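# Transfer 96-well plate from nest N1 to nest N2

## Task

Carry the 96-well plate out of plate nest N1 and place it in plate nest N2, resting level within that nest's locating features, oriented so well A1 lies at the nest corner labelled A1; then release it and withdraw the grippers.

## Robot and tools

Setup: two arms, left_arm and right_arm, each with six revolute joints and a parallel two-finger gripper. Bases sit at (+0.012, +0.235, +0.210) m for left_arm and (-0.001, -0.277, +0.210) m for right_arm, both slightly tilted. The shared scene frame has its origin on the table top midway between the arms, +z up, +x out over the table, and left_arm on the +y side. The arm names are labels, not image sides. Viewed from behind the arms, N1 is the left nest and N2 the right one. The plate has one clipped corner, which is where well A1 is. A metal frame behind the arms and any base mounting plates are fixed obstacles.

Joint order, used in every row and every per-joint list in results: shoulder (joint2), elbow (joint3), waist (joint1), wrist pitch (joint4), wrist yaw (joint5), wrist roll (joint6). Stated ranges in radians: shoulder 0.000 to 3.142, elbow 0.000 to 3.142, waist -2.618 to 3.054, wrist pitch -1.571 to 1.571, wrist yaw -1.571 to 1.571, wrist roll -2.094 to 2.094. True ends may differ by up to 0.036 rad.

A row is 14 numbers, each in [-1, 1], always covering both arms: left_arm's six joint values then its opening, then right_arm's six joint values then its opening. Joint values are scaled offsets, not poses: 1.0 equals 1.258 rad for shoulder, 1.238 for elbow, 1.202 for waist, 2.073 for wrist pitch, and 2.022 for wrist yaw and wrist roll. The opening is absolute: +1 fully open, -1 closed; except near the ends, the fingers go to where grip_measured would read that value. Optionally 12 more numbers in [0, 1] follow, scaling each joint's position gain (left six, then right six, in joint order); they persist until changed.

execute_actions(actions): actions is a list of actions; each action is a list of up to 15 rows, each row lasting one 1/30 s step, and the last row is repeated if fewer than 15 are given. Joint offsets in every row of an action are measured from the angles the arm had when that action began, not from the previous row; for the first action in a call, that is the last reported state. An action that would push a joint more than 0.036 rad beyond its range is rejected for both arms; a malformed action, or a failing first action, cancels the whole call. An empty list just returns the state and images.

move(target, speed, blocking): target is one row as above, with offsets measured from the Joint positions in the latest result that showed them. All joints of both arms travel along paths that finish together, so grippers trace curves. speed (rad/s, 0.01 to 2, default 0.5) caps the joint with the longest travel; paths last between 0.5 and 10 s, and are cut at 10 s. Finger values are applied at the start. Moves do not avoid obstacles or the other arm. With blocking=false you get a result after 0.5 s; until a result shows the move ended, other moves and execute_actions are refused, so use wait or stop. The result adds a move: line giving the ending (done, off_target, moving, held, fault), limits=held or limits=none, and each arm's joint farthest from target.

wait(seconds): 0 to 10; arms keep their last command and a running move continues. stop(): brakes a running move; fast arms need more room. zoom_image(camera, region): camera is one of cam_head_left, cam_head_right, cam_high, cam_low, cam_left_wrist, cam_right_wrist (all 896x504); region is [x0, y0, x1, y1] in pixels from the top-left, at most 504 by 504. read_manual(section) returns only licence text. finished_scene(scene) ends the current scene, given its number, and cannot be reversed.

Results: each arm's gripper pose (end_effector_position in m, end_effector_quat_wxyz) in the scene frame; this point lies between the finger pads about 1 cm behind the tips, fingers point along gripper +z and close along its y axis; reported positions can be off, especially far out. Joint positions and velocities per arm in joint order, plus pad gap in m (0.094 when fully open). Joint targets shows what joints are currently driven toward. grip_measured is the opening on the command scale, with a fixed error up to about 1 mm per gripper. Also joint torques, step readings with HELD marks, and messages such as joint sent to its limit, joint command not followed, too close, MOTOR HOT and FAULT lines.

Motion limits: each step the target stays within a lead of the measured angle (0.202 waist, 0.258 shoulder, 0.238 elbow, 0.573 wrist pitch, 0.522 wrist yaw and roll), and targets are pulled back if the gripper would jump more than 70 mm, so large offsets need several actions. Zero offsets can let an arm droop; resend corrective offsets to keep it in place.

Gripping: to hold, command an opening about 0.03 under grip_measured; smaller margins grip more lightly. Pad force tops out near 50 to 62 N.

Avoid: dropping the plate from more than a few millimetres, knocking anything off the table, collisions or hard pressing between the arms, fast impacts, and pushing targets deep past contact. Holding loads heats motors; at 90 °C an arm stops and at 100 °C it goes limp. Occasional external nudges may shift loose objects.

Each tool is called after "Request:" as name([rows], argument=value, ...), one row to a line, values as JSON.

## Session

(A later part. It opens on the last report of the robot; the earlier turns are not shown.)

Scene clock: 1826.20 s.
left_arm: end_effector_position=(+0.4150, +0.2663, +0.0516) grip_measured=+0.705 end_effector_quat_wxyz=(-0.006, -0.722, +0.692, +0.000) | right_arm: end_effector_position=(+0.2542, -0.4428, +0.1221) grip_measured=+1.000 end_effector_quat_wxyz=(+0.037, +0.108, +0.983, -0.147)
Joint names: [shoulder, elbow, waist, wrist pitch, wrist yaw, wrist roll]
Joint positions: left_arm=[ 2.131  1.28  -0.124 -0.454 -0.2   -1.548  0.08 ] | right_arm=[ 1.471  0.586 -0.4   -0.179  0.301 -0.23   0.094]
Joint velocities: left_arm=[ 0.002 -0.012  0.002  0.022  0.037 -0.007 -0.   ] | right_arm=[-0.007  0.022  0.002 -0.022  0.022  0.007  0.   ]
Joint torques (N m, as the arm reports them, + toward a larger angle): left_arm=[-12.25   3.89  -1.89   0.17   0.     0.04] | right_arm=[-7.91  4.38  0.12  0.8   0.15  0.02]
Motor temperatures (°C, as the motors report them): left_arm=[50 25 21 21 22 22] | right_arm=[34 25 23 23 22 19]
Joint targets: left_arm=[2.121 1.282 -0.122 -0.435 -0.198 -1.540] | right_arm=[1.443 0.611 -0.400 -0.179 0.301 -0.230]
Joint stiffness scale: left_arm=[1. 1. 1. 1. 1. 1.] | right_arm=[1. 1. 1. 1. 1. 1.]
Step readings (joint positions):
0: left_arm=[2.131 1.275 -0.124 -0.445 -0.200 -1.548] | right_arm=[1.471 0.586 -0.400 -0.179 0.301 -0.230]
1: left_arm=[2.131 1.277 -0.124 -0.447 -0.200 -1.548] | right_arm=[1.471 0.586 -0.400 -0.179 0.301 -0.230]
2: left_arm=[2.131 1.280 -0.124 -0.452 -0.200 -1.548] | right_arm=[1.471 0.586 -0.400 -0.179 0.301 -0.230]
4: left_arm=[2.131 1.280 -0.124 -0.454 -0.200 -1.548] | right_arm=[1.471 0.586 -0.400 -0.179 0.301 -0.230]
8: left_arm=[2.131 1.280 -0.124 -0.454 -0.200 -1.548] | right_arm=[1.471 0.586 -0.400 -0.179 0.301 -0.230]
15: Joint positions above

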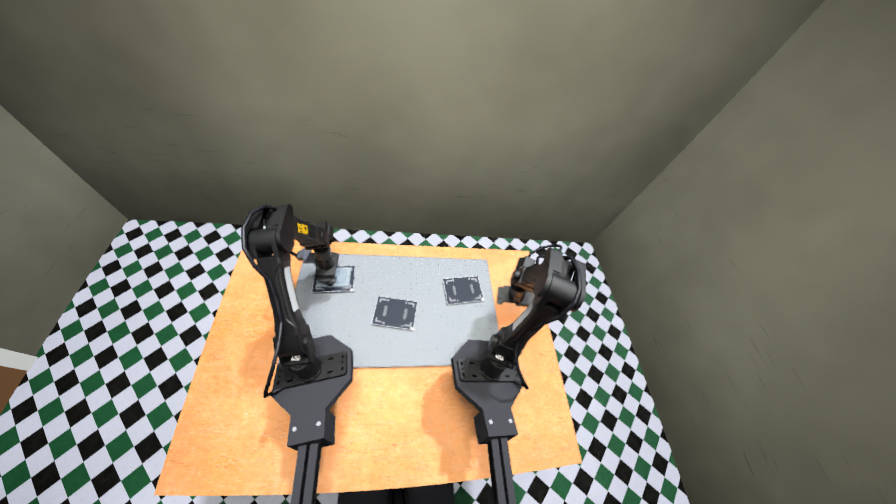

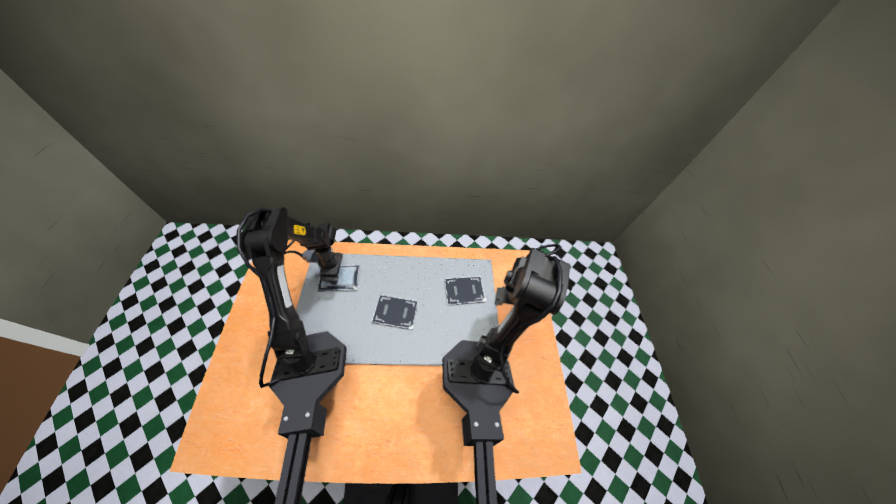

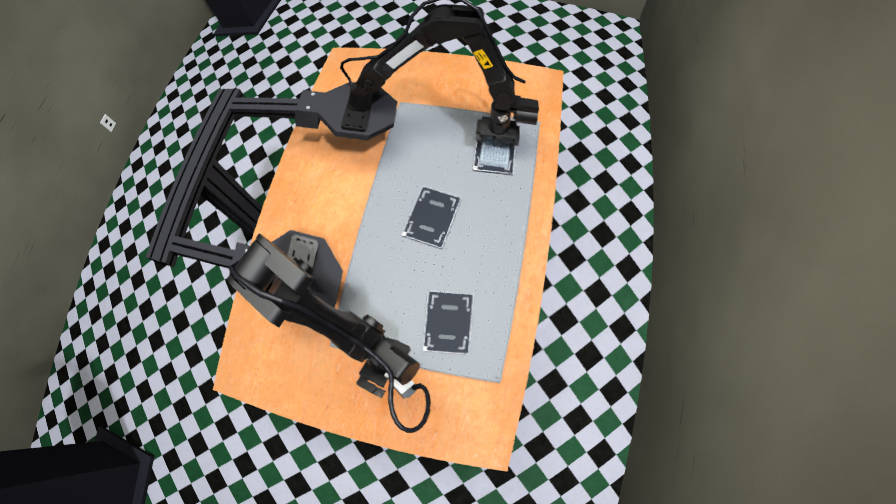

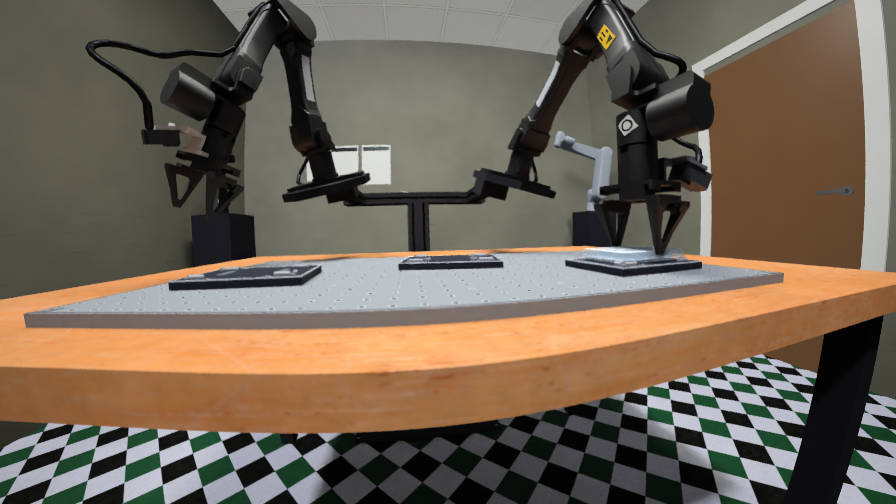

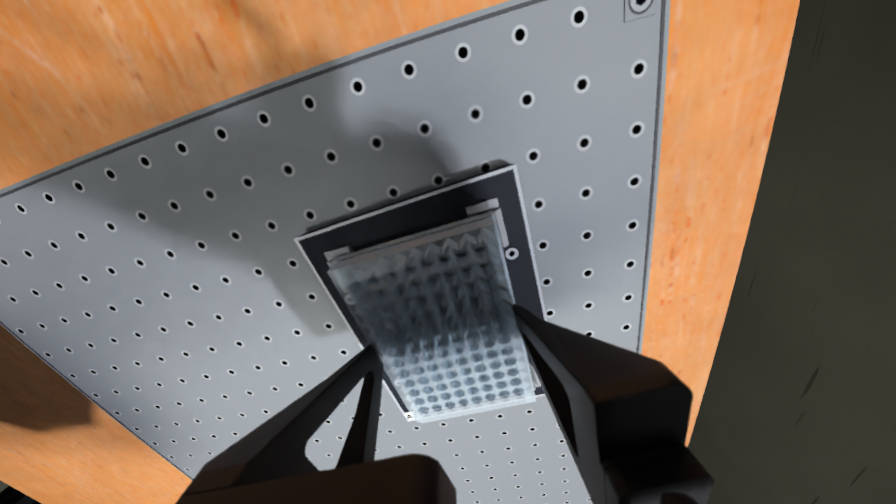

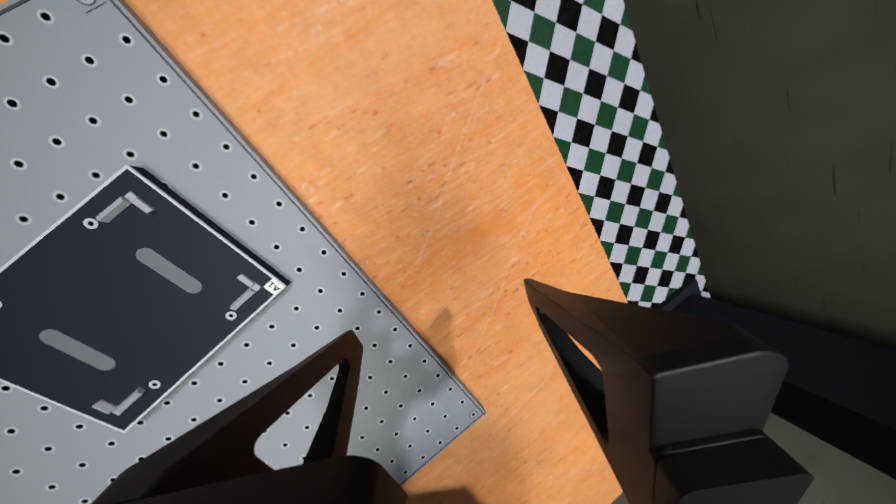

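Request:
execute_actions([
  [[-0.008,0.003,0.002,0.0,0.001,0.012,0.67,-0.022,0.02,0,0,0,0,1],[-0.008,0.003,0.002,0.0,0.001,0.012,0.67,-0.022,0.02,0,0,0,0,1],[-0.008,0.003,0.002,0.0,0.001,0.012,0.67,-0.022,0.02,0,0,0,0,1],[-0.008,0.003,0.002,0.0,0.001,0.003,0.67,-0.022,0.02,0,0,0,0,1]],
])

Request:
zoom_image(camera="cam_left_wrist", region=[290, 160, 550, 300])

Scene clock: 1834.17 s.
left_arm: end_effector_position=(+0.4147, +0.2662, +0.0516) grip_measured=+0.705 end_effector_quat_wxyz=(-0.006, -0.721, +0.693, +0.001) | right_arm: end_effector_position=(+0.2542, -0.4428, +0.1221) grip_measured=+1.000 end_effector_quat_wxyz=(+0.037, +0.108, +0.983, -0.147)
Joint names: [shoulder, elbow, waist, wrist pitch, wrist yaw, wrist roll]
Joint positions: left_arm=[ 2.131  1.28  -0.124 -0.455 -0.2   -1.545  0.08 ] | right_arm=[ 1.471  0.586 -0.4   -0.179  0.301 -0.23   0.094]
Joint velocities: left_arm=[ 0.002 -0.022  0.007  0.007  0.037  0.007 -0.   ] | right_arm=[-0.007  0.007  0.002  0.007  0.007 -0.007  0.   ]
Joint torques (N m, as the arm reports them, + toward a larger angle): left_arm=[-12.25   4.04  -1.89   0.     0.    -0.02] | right_arm=[-7.91  4.44  0.11  0.81  0.14  0.02]
Motor temperatures (°C, as the motors report them): left_arm=[50 25 21 21 22 22] | right_arm=[34 25 23 23 22 19]
Joint targets: left_arm=[2.121 1.284 -0.122 -0.454 -0.198 -1.542] | right_arm=[1.443 0.611 -0.400 -0.179 0.301 -0.230]
Joint stiffness scale: left_arm=[1. 1. 1. 1. 1. 1.] | right_arm=[1. 1. 1. 1. 1. 1.]
Step readings (joint positions):
0: left_arm=[2.131 1.280 -0.124 -0.454 -0.200 -1.548] | right_arm=[1.471 0.586 -0.400 -0.179 0.301 -0.230]
1: left_arm=[2.131 1.280 -0.124 -0.455 -0.200 -1.547] | right_arm=[1.471 0.586 -0.400 -0.179 0.301 -0.230]
2: left_arm=[2.131 1.280 -0.124 -0.455 -0.200 -1.545] | right_arm=[1.471 0.586 -0.400 -0.179 0.301 -0.230]
4: left_arm=[2.131 1.280 -0.124 -0.455 -0.200 -1.545] | right_arm=[1.471 0.586 -0.400 -0.179 0.301 -0.230]
8: left_arm=[2.131 1.280 -0.124 -0.455 -0.200 -1.545] | right_arm=[1.471 0.586 -0.400 -0.179 0.301 -0.230]
15: Joint positions above

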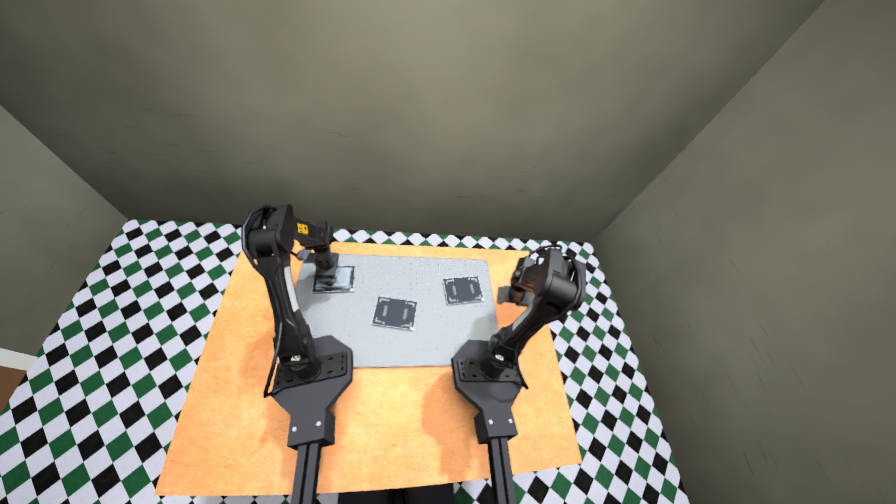

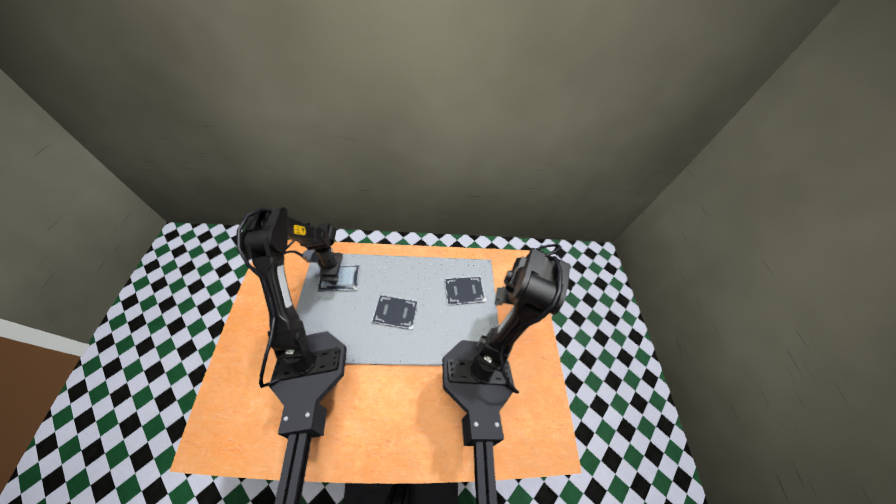

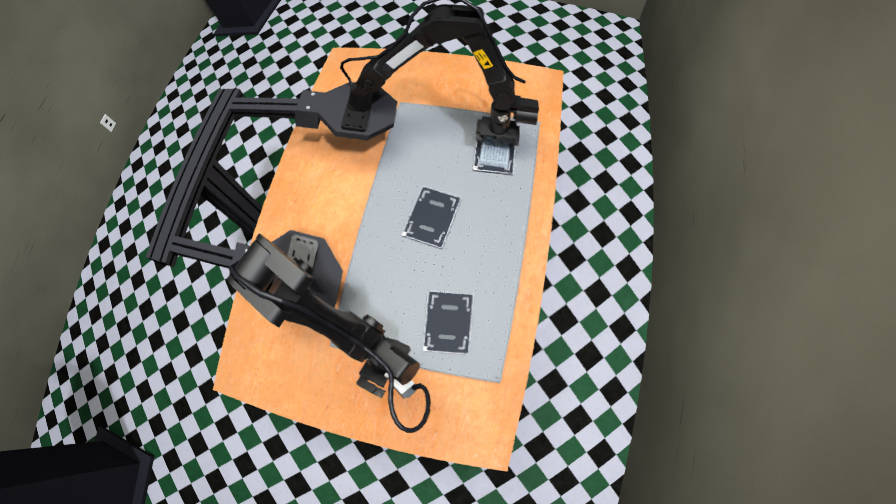

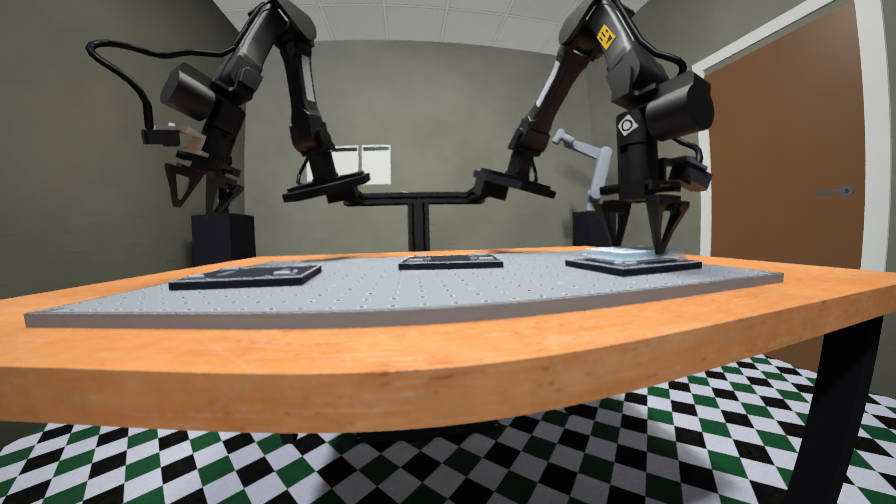

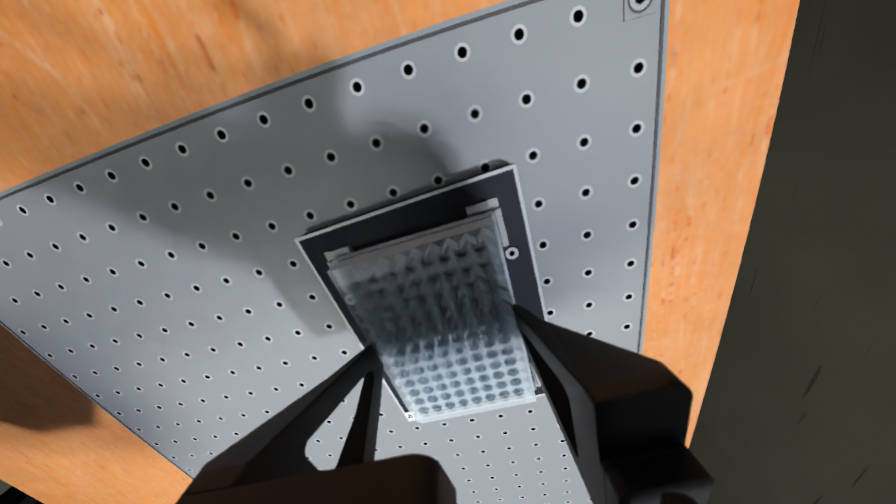

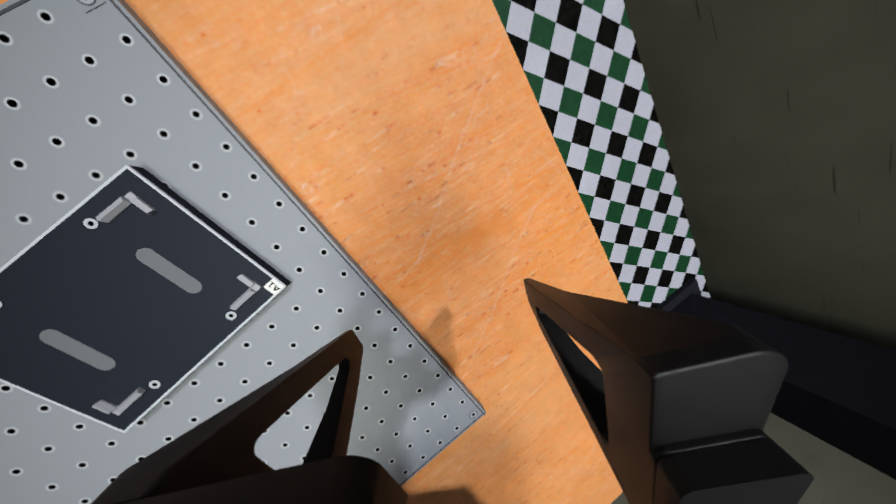

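Region (290, 160, 550, 300) of cam_left_wrist's 896x504 image, scaled by 1.938, with more detail than that image has; it fills the top 271 rows of this view, and the rest is white.

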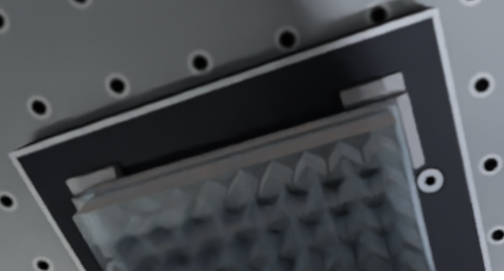

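Request:
execute_actions([
  [[-0.008,0.003,0.002,0.012,0.001,0.004,0.67,-0.022,0.02,0,0,0,0,1],[0.0165,0.003,0.002,0.012,0.001,0.004,0.67,-0.022,0.02,0,0,0,0,1],[0.0165,0.003,0.002,0.012,0.001,0.004,0.67,-0.022,0.02,0,0,0,0,1],[-0.005,0.003,0.002,0.007,0.001,0.004,0.67,-0.022,0.02,0,0,0,0,1]],
])

Request:
zoom_image(camera="cam_left_wrist", region=[290, 160, 550, 300])

Scene clock: 1841.97 s.
left_arm: end_effector_position=(+0.4144, +0.2661, +0.0508) grip_measured=+0.705 end_effector_quat_wxyz=(-0.006, -0.721, +0.693, +0.001) | right_arm: end_effector_position=(+0.2542, -0.4428, +0.1221) grip_measured=+1.000 end_effector_quat_wxyz=(+0.037, +0.108, +0.983, -0.147)
Joint names: [shoulder, elbow, waist, wrist pitch, wrist yaw, wrist roll]
Joint positions: left_arm=[ 2.133  1.28  -0.124 -0.454 -0.2   -1.546  0.08 ] | right_arm=[ 1.471  0.586 -0.4   -0.179  0.301 -0.23   0.094]
Joint velocities: left_arm=[-0.027 -0.002 -0.002 -0.095  0.051  0.022  0.   ] | right_arm=[ 0.002 -0.012 -0.002 -0.007  0.022 -0.007  0.   ]
Joint torques (N m, as the arm reports them, + toward a larger angle): left_arm=[-12.13   4.03  -1.9    0.11   0.     0.04] | right_arm=[-7.9   4.42  0.11  0.8   0.15  0.01]
Motor temperatures (°C, as the motors report them): left_arm=[51 25 21 21 22 22] | right_arm=[34 25 23 23 22 19]
Joint targets: left_arm=[2.124 1.284 -0.122 -0.441 -0.198 -1.537] | right_arm=[1.443 0.611 -0.400 -0.179 0.301 -0.230]
Joint stiffness scale: left_arm=[1. 1. 1. 1. 1. 1.] | right_arm=[1. 1. 1. 1. 1. 1.]
Step readings (joint positions):
0: left_arm=[2.131 1.280 -0.124 -0.455 -0.200 -1.545] | right_arm=[1.471 0.586 -0.400 -0.179 0.301 -0.230]
1: left_arm=[2.131 1.280 -0.124 -0.455 -0.200 -1.545] | right_arm=[1.471 0.586 -0.400 -0.179 0.301 -0.230]
2: left_arm=[2.132 1.280 -0.124 -0.455 -0.200 -1.545] | right_arm=[1.471 0.586 -0.400 -0.179 0.301 -0.230]
4: left_arm=[2.133 1.280 -0.124 -0.454 -0.200 -1.546] | right_arm=[1.471 0.586 -0.400 -0.179 0.301 -0.230]
8: left_arm=[2.133 1.280 -0.124 -0.454 -0.200 -1.546] | right_arm=[1.471 0.586 -0.400 -0.179 0.301 -0.230]
15: Joint positions above

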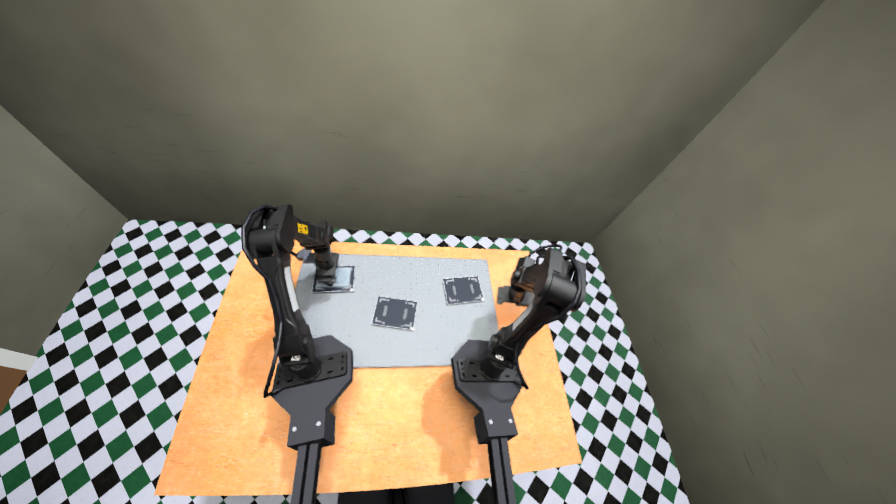

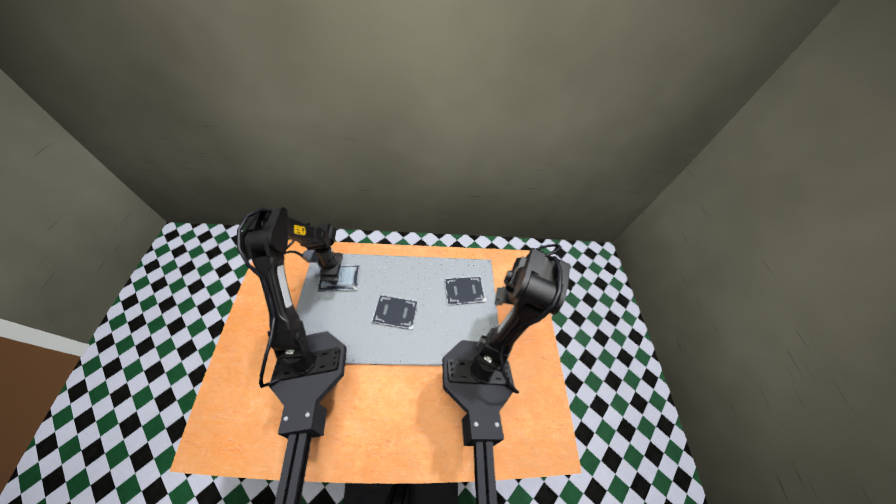

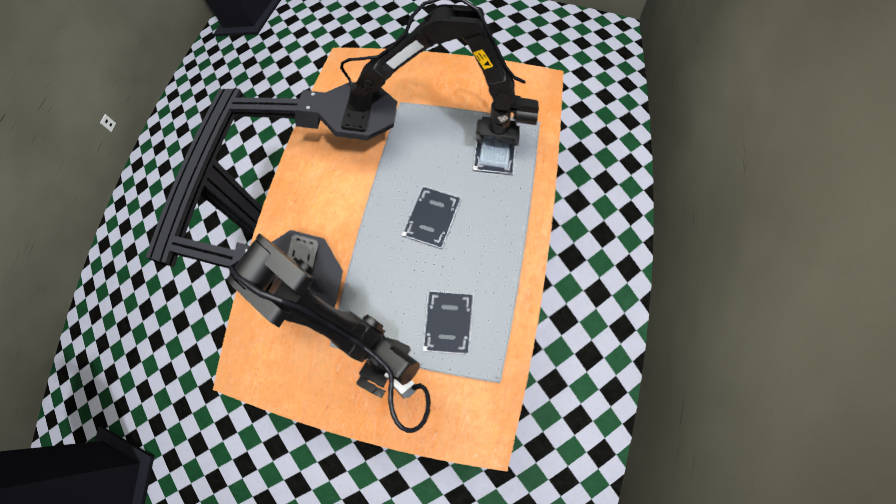

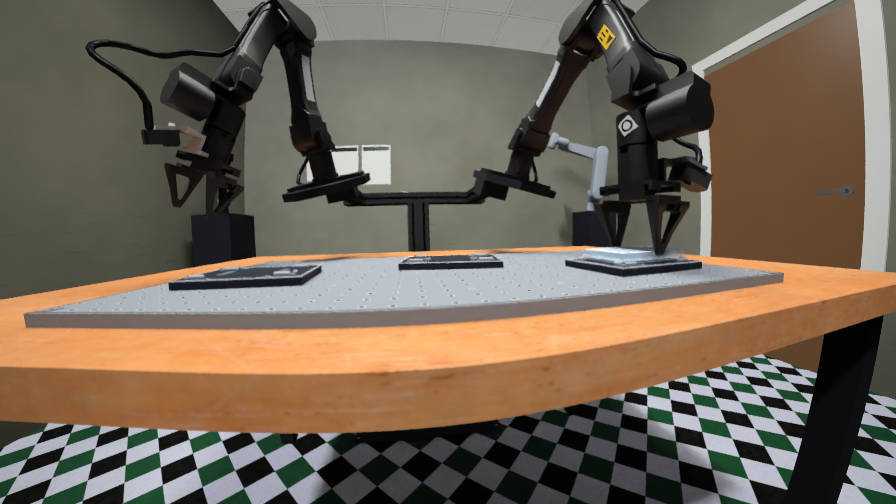

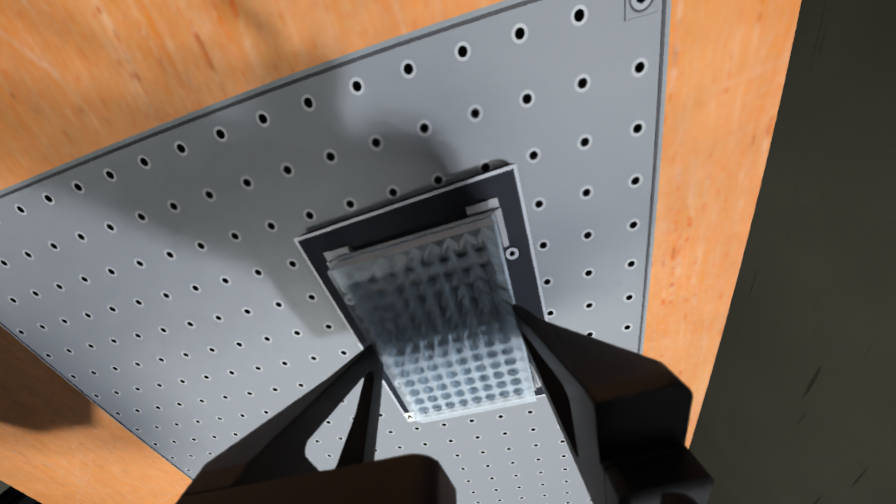

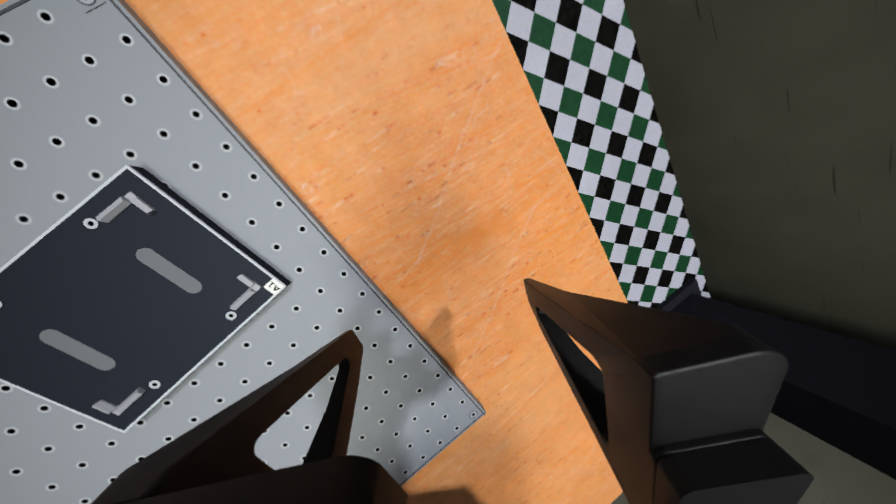

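Region (290, 160, 550, 300) of cam_left_wrist's 896x504 image, scaled by 1.938, with more detail than that image has; it fills the top 271 rows of this view, and the rest is white.

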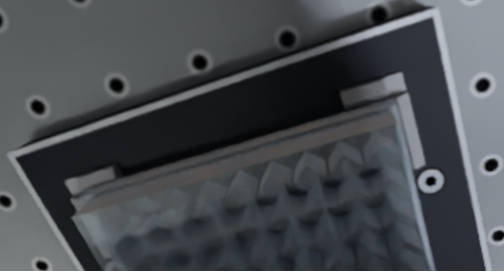

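Request:
execute_actions([
  [[-0.007,0.003,0.002,0.018,0.001,0.004,0.67,-0.022,0.02,0,0,0,0,1],[-0.007,0.003,0.002,0.018,0.001,0.004,0.67,-0.022,0.02,0,0,0,0,1],[-0.007,0.003,0.002,0.018,0.001,0.004,0.67,-0.022,0.02,0,0,0,0,1],[-0.007,0.003,0.002,0.006,0.001,0.004,0.67,-0.022,0.02,0,0,0,0,1]],
])

Scene clock: 1845.90 s.
left_arm: end_effector_position=(+0.4146, +0.2661, +0.0508) grip_measured=+0.705 end_effector_quat_wxyz=(-0.006, -0.722, +0.692, +0.001) | right_arm: end_effector_position=(+0.2542, -0.4428, +0.1221) grip_measured=+1.000 end_effector_quat_wxyz=(+0.037, +0.108, +0.983, -0.147)
Joint names: [shoulder, elbow, waist, wrist pitch, wrist yaw, wrist roll]
Joint positions: left_arm=[ 2.133  1.28  -0.124 -0.453 -0.2   -1.547  0.08 ] | right_arm=[ 1.471  0.586 -0.4   -0.179  0.301 -0.23   0.094]
Joint velocities: left_arm=[ 0.007  0.012 -0.007 -0.022  0.007  0.007 -0.   ] | right_arm=[-0.012 -0.017  0.007  0.022 -0.022 -0.037  0.   ]
Joint torques (N m, as the arm reports them, + toward a larger angle): left_arm=[-12.14   4.04  -1.9    0.09   0.     0.04] | right_arm=[-7.92  4.4   0.12  0.81  0.14  0.02]
Motor temperatures (°C, as the motors report them): left_arm=[51 25 21 21 22 22] | right_arm=[34 25 23 23 22 19]
Joint targets: left_arm=[2.124 1.284 -0.122 -0.441 -0.198 -1.538] | right_arm=[1.443 0.611 -0.400 -0.179 0.301 -0.230]
Joint stiffness scale: left_arm=[1. 1. 1. 1. 1. 1.] | right_arm=[1. 1. 1. 1. 1. 1.]
Step readings (joint positions):
0: left_arm=[2.133 1.280 -0.124 -0.454 -0.200 -1.546] | right_arm=[1.471 0.586 -0.400 -0.179 0.301 -0.230]
1: left_arm=[2.133 1.280 -0.124 -0.453 -0.200 -1.546] | right_arm=[1.471 0.586 -0.400 -0.179 0.301 -0.230]
2: left_arm=[2.133 1.280 -0.124 -0.453 -0.200 -1.547] | right_arm=[1.471 0.586 -0.400 -0.179 0.301 -0.230]
4: left_arm=[2.133 1.280 -0.124 -0.453 -0.200 -1.547] | right_arm=[1.471 0.586 -0.400 -0.179 0.301 -0.230]
8: left_arm=[2.133 1.280 -0.124 -0.453 -0.200 -1.547] | right_arm=[1.471 0.586 -0.400 -0.179 0.301 -0.230]
15: Joint positions above

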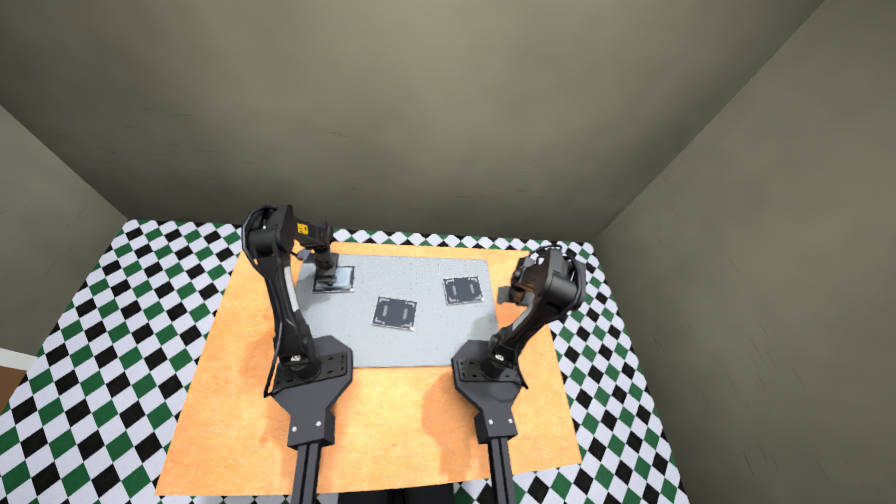

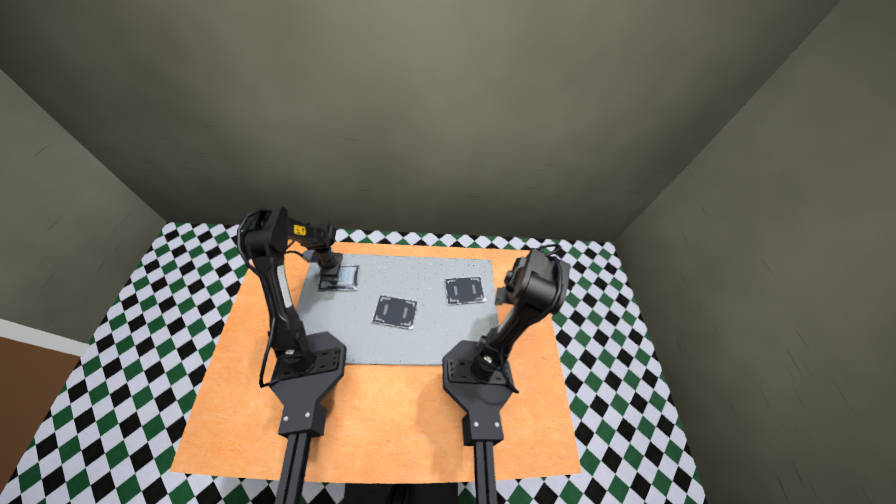

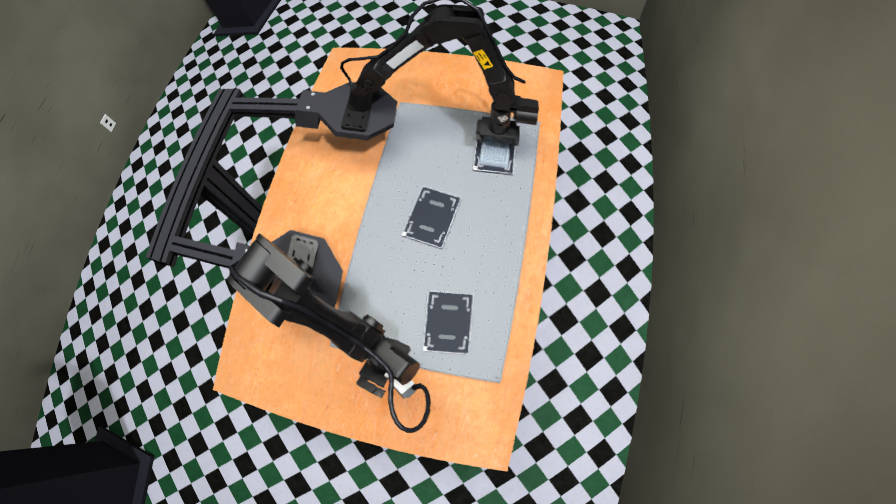

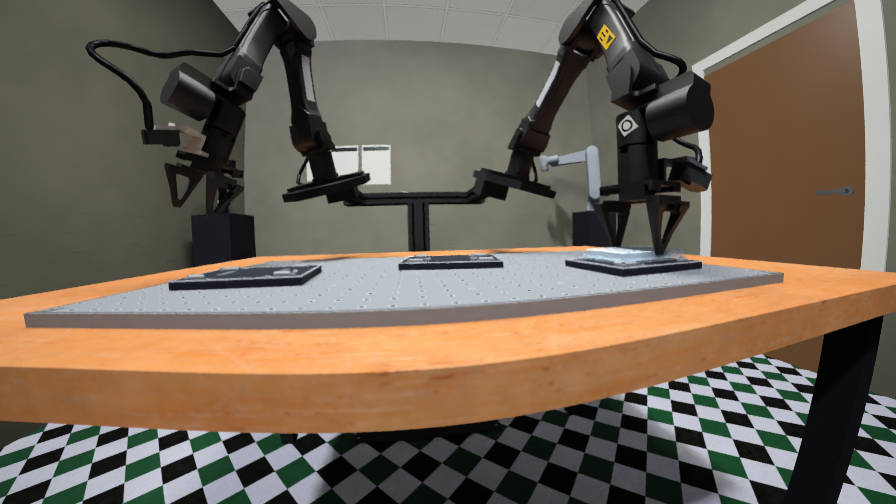

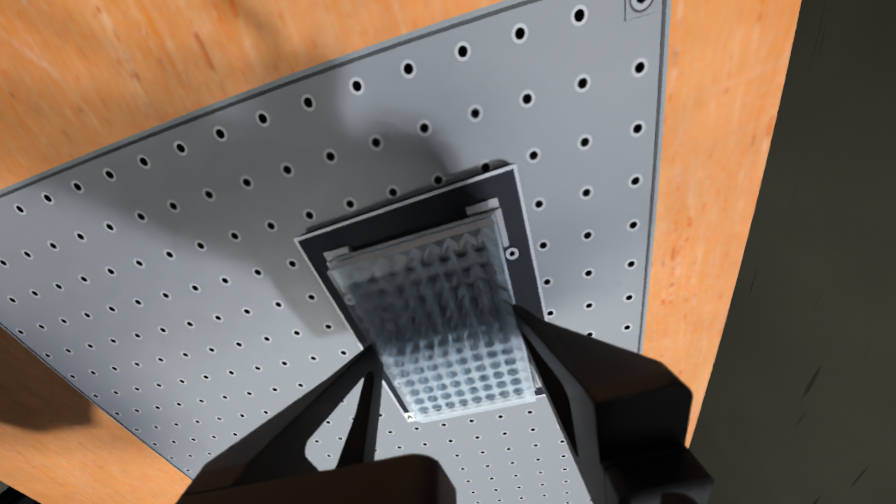

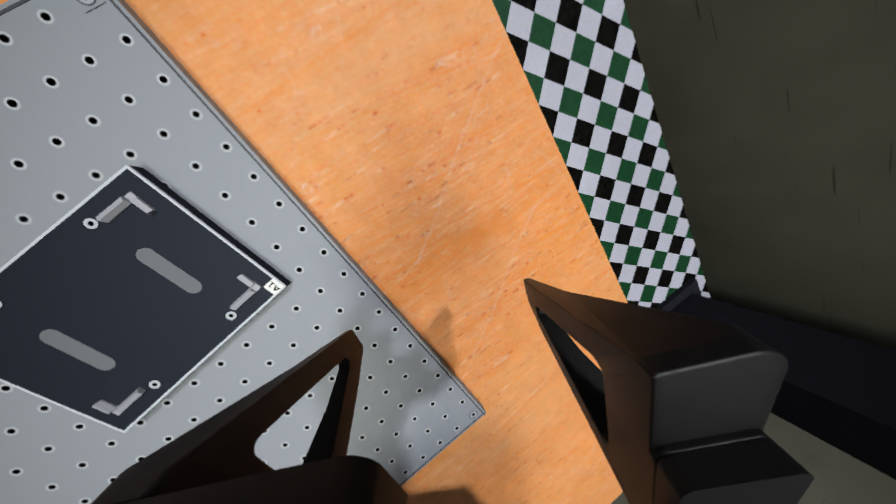

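Request:
zoom_image(camera="cam_low", region=[600, 250, 700, 280])

Request:
zoom_image(camera="cam_head_left", region=[305, 255, 365, 300])

Request:
zoom_image(camera="cam_high", region=[465, 135, 530, 185])

Region (600, 250, 700, 280) of cam_low's 896x504 image, scaled by 5.040, with more detail than that image has; it fills the top 151 rows of this view, and the rest is white.

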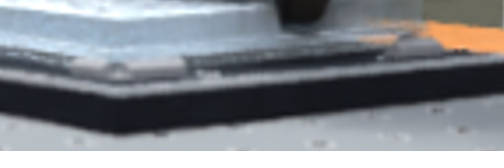

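Region (305, 255, 365, 300) of cam_head_left's 896x504 image, scaled by 8.400, with more detail than that image has; it fills the top 378 rows of this view, and the rest is white.

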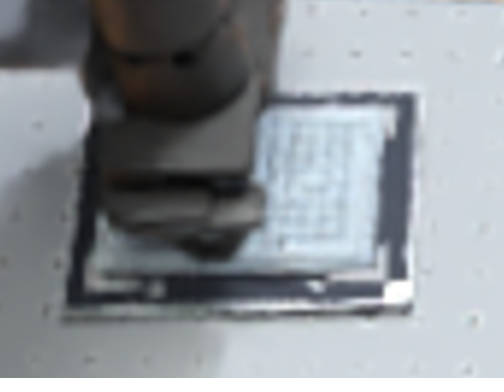

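Region (465, 135, 530, 185) of cam_high's 896x504 image, scaled by 7.754, with more detail than that image has; it fills the top 388 rows of this view, and the rest is white.

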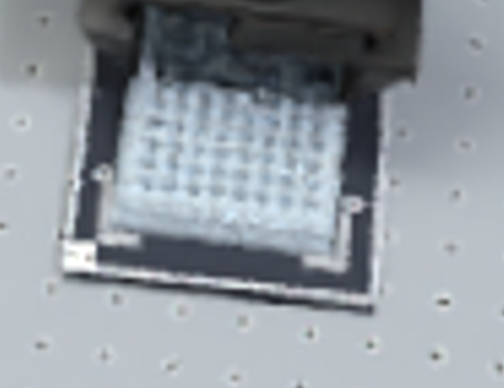

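Request:
execute_actions([
  [[0.020,0.003,0.002,0.014,0.001,0.002,0.67,-0.022,0.02,0,0,0,0,1],[0.020,0.003,0.002,0.014,0.001,0.002,0.67,-0.022,0.02,0,0,0,0,1],[0.020,0.003,0.002,0.014,0.001,0.002,0.67,-0.022,0.02,0,0,0,0,1],[-0.005,0.003,0.002,0.007,0.001,0.002,0.67,-0.022,0.02,0,0,0,0,1]],
])

Request:
zoom_image(camera="cam_low", region=[600, 250, 700, 280])

Scene clock: 1889.87 s.
left_arm: end_effector_position=(+0.4144, +0.2659, +0.0502) grip_measured=+0.705 end_effector_quat_wxyz=(-0.006, -0.723, +0.691, +0.001) | right_arm: end_effector_position=(+0.2542, -0.4428, +0.1221) grip_measured=+1.000 end_effector_quat_wxyz=(+0.037, +0.108, +0.983, -0.147)
Joint names: [shoulder, elbow, waist, wrist pitch, wrist yaw, wrist roll]
Joint positions: left_arm=[ 2.134  1.28  -0.124 -0.452 -0.2   -1.551  0.08 ] | right_arm=[ 1.471  0.586 -0.4   -0.179  0.301 -0.23   0.094]
Joint velocities: left_arm=[ 0.007 -0.032 -0.012  0.037  0.037 -0.022 -0.001] | right_arm=[-0.017  0.007 -0.012  0.051 -0.066  0.022  0.   ]
Joint torques (N m, as the arm reports them, + toward a larger angle): left_arm=[-12.09   4.03  -1.9    0.12   0.     0.03] | right_arm=[-7.96  4.39  0.11  0.8   0.14  0.02]
Motor temperatures (°C, as the motors report them): left_arm=[51 25 21 21 22 22] | right_arm=[34 25 23 23 22 19]
Joint targets: left_arm=[2.126 1.284 -0.122 -0.438 -0.198 -1.543] | right_arm=[1.443 0.611 -0.400 -0.179 0.301 -0.230]
Joint stiffness scale: left_arm=[1. 1. 1. 1. 1. 1.] | right_arm=[1. 1. 1. 1. 1. 1.]
Step readings (joint positions):
0: left_arm=[2.133 1.280 -0.124 -0.453 -0.200 -1.547] | right_arm=[1.471 0.586 -0.400 -0.179 0.301 -0.230]
1: left_arm=[2.133 1.280 -0.124 -0.453 -0.200 -1.547] | right_arm=[1.471 0.586 -0.400 -0.179 0.301 -0.230]
2: left_arm=[2.134 1.280 -0.124 -0.453 -0.200 -1.548] | right_arm=[1.471 0.586 -0.400 -0.179 0.301 -0.230]
4: left_arm=[2.134 1.280 -0.124 -0.452 -0.200 -1.550] | right_arm=[1.471 0.586 -0.400 -0.179 0.301 -0.230]
8: left_arm=[2.134 1.280 -0.124 -0.452 -0.200 -1.551] | right_arm=[1.471 0.586 -0.400 -0.179 0.301 -0.230]
15: Joint positions above

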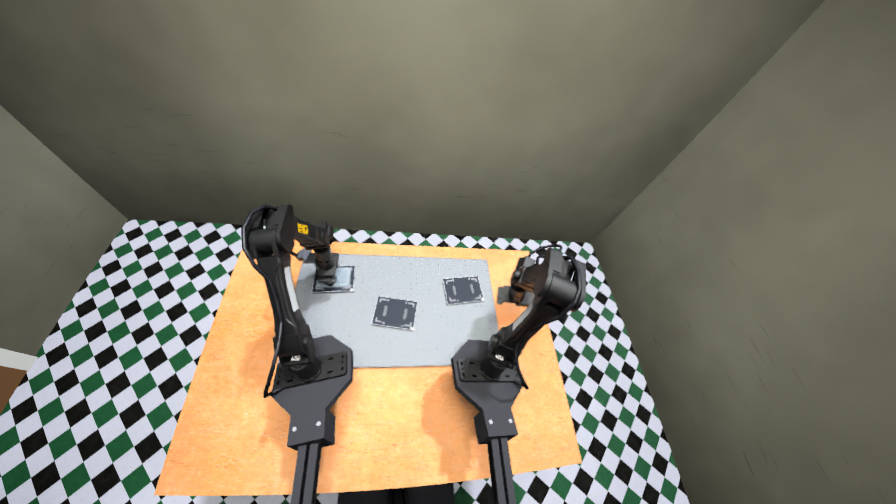

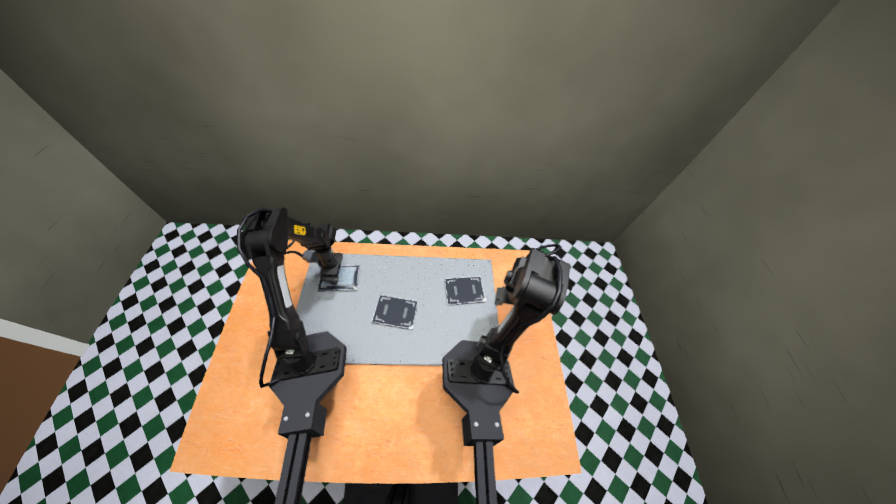

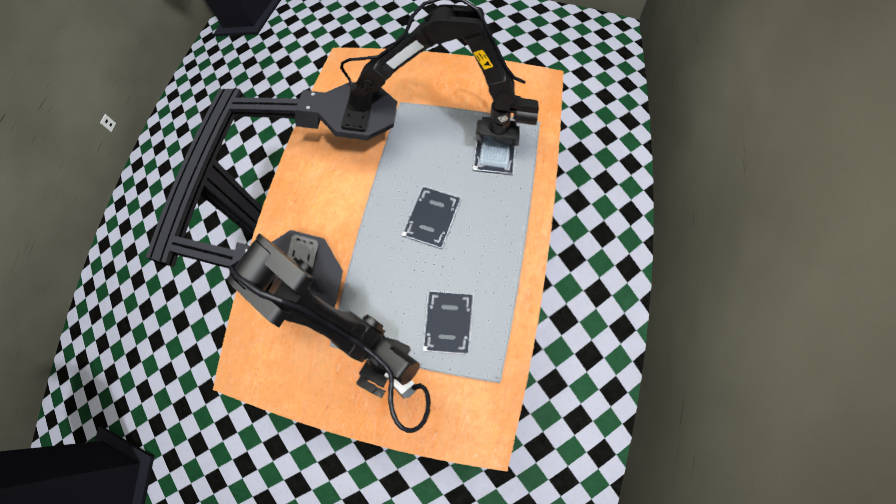

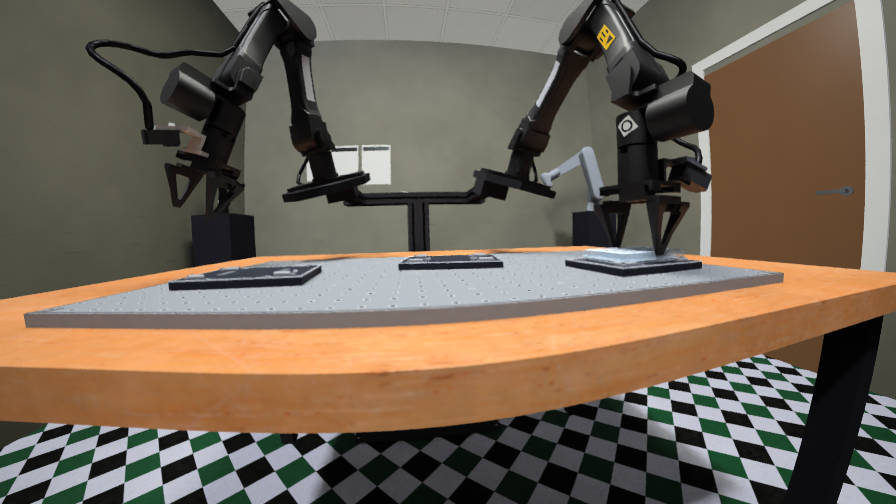

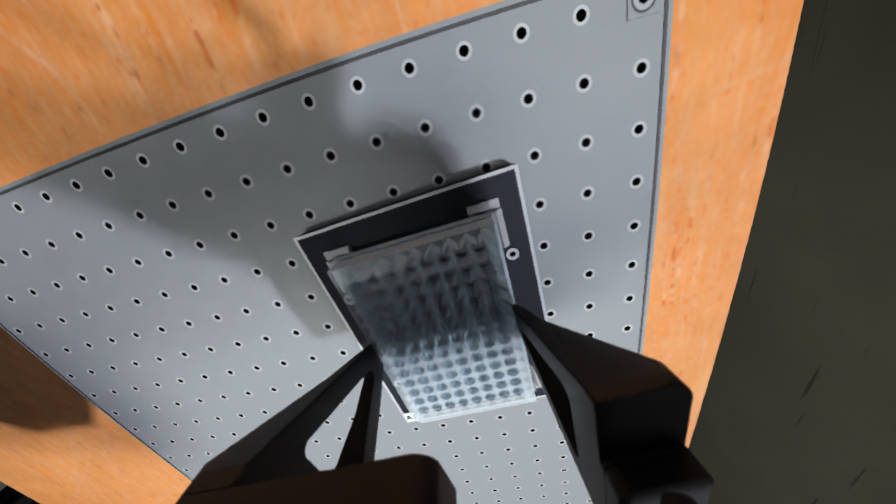

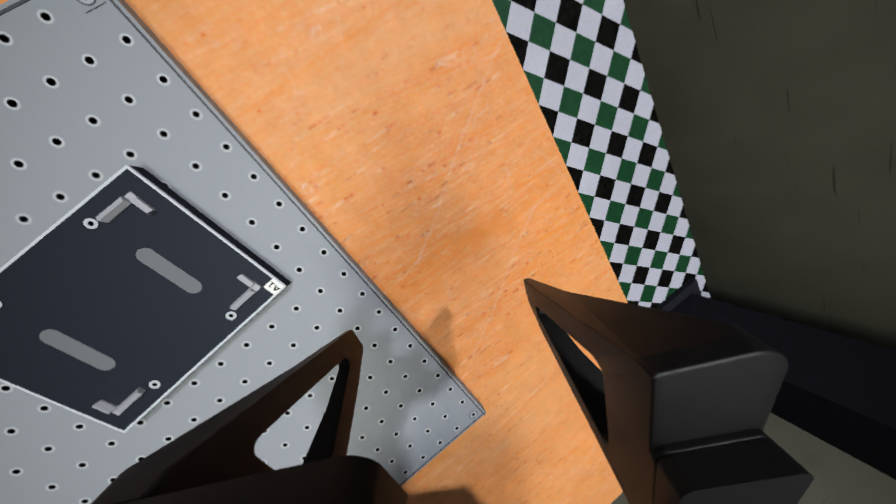

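Region (600, 250, 700, 280) of cam_low's 896x504 image, scaled by 5.040, with more detail than that image has; it fills the top 151 rows of this view, and the rest is white.

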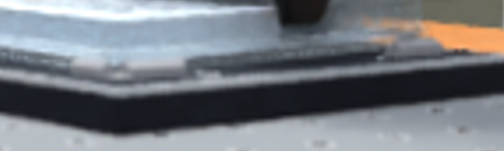

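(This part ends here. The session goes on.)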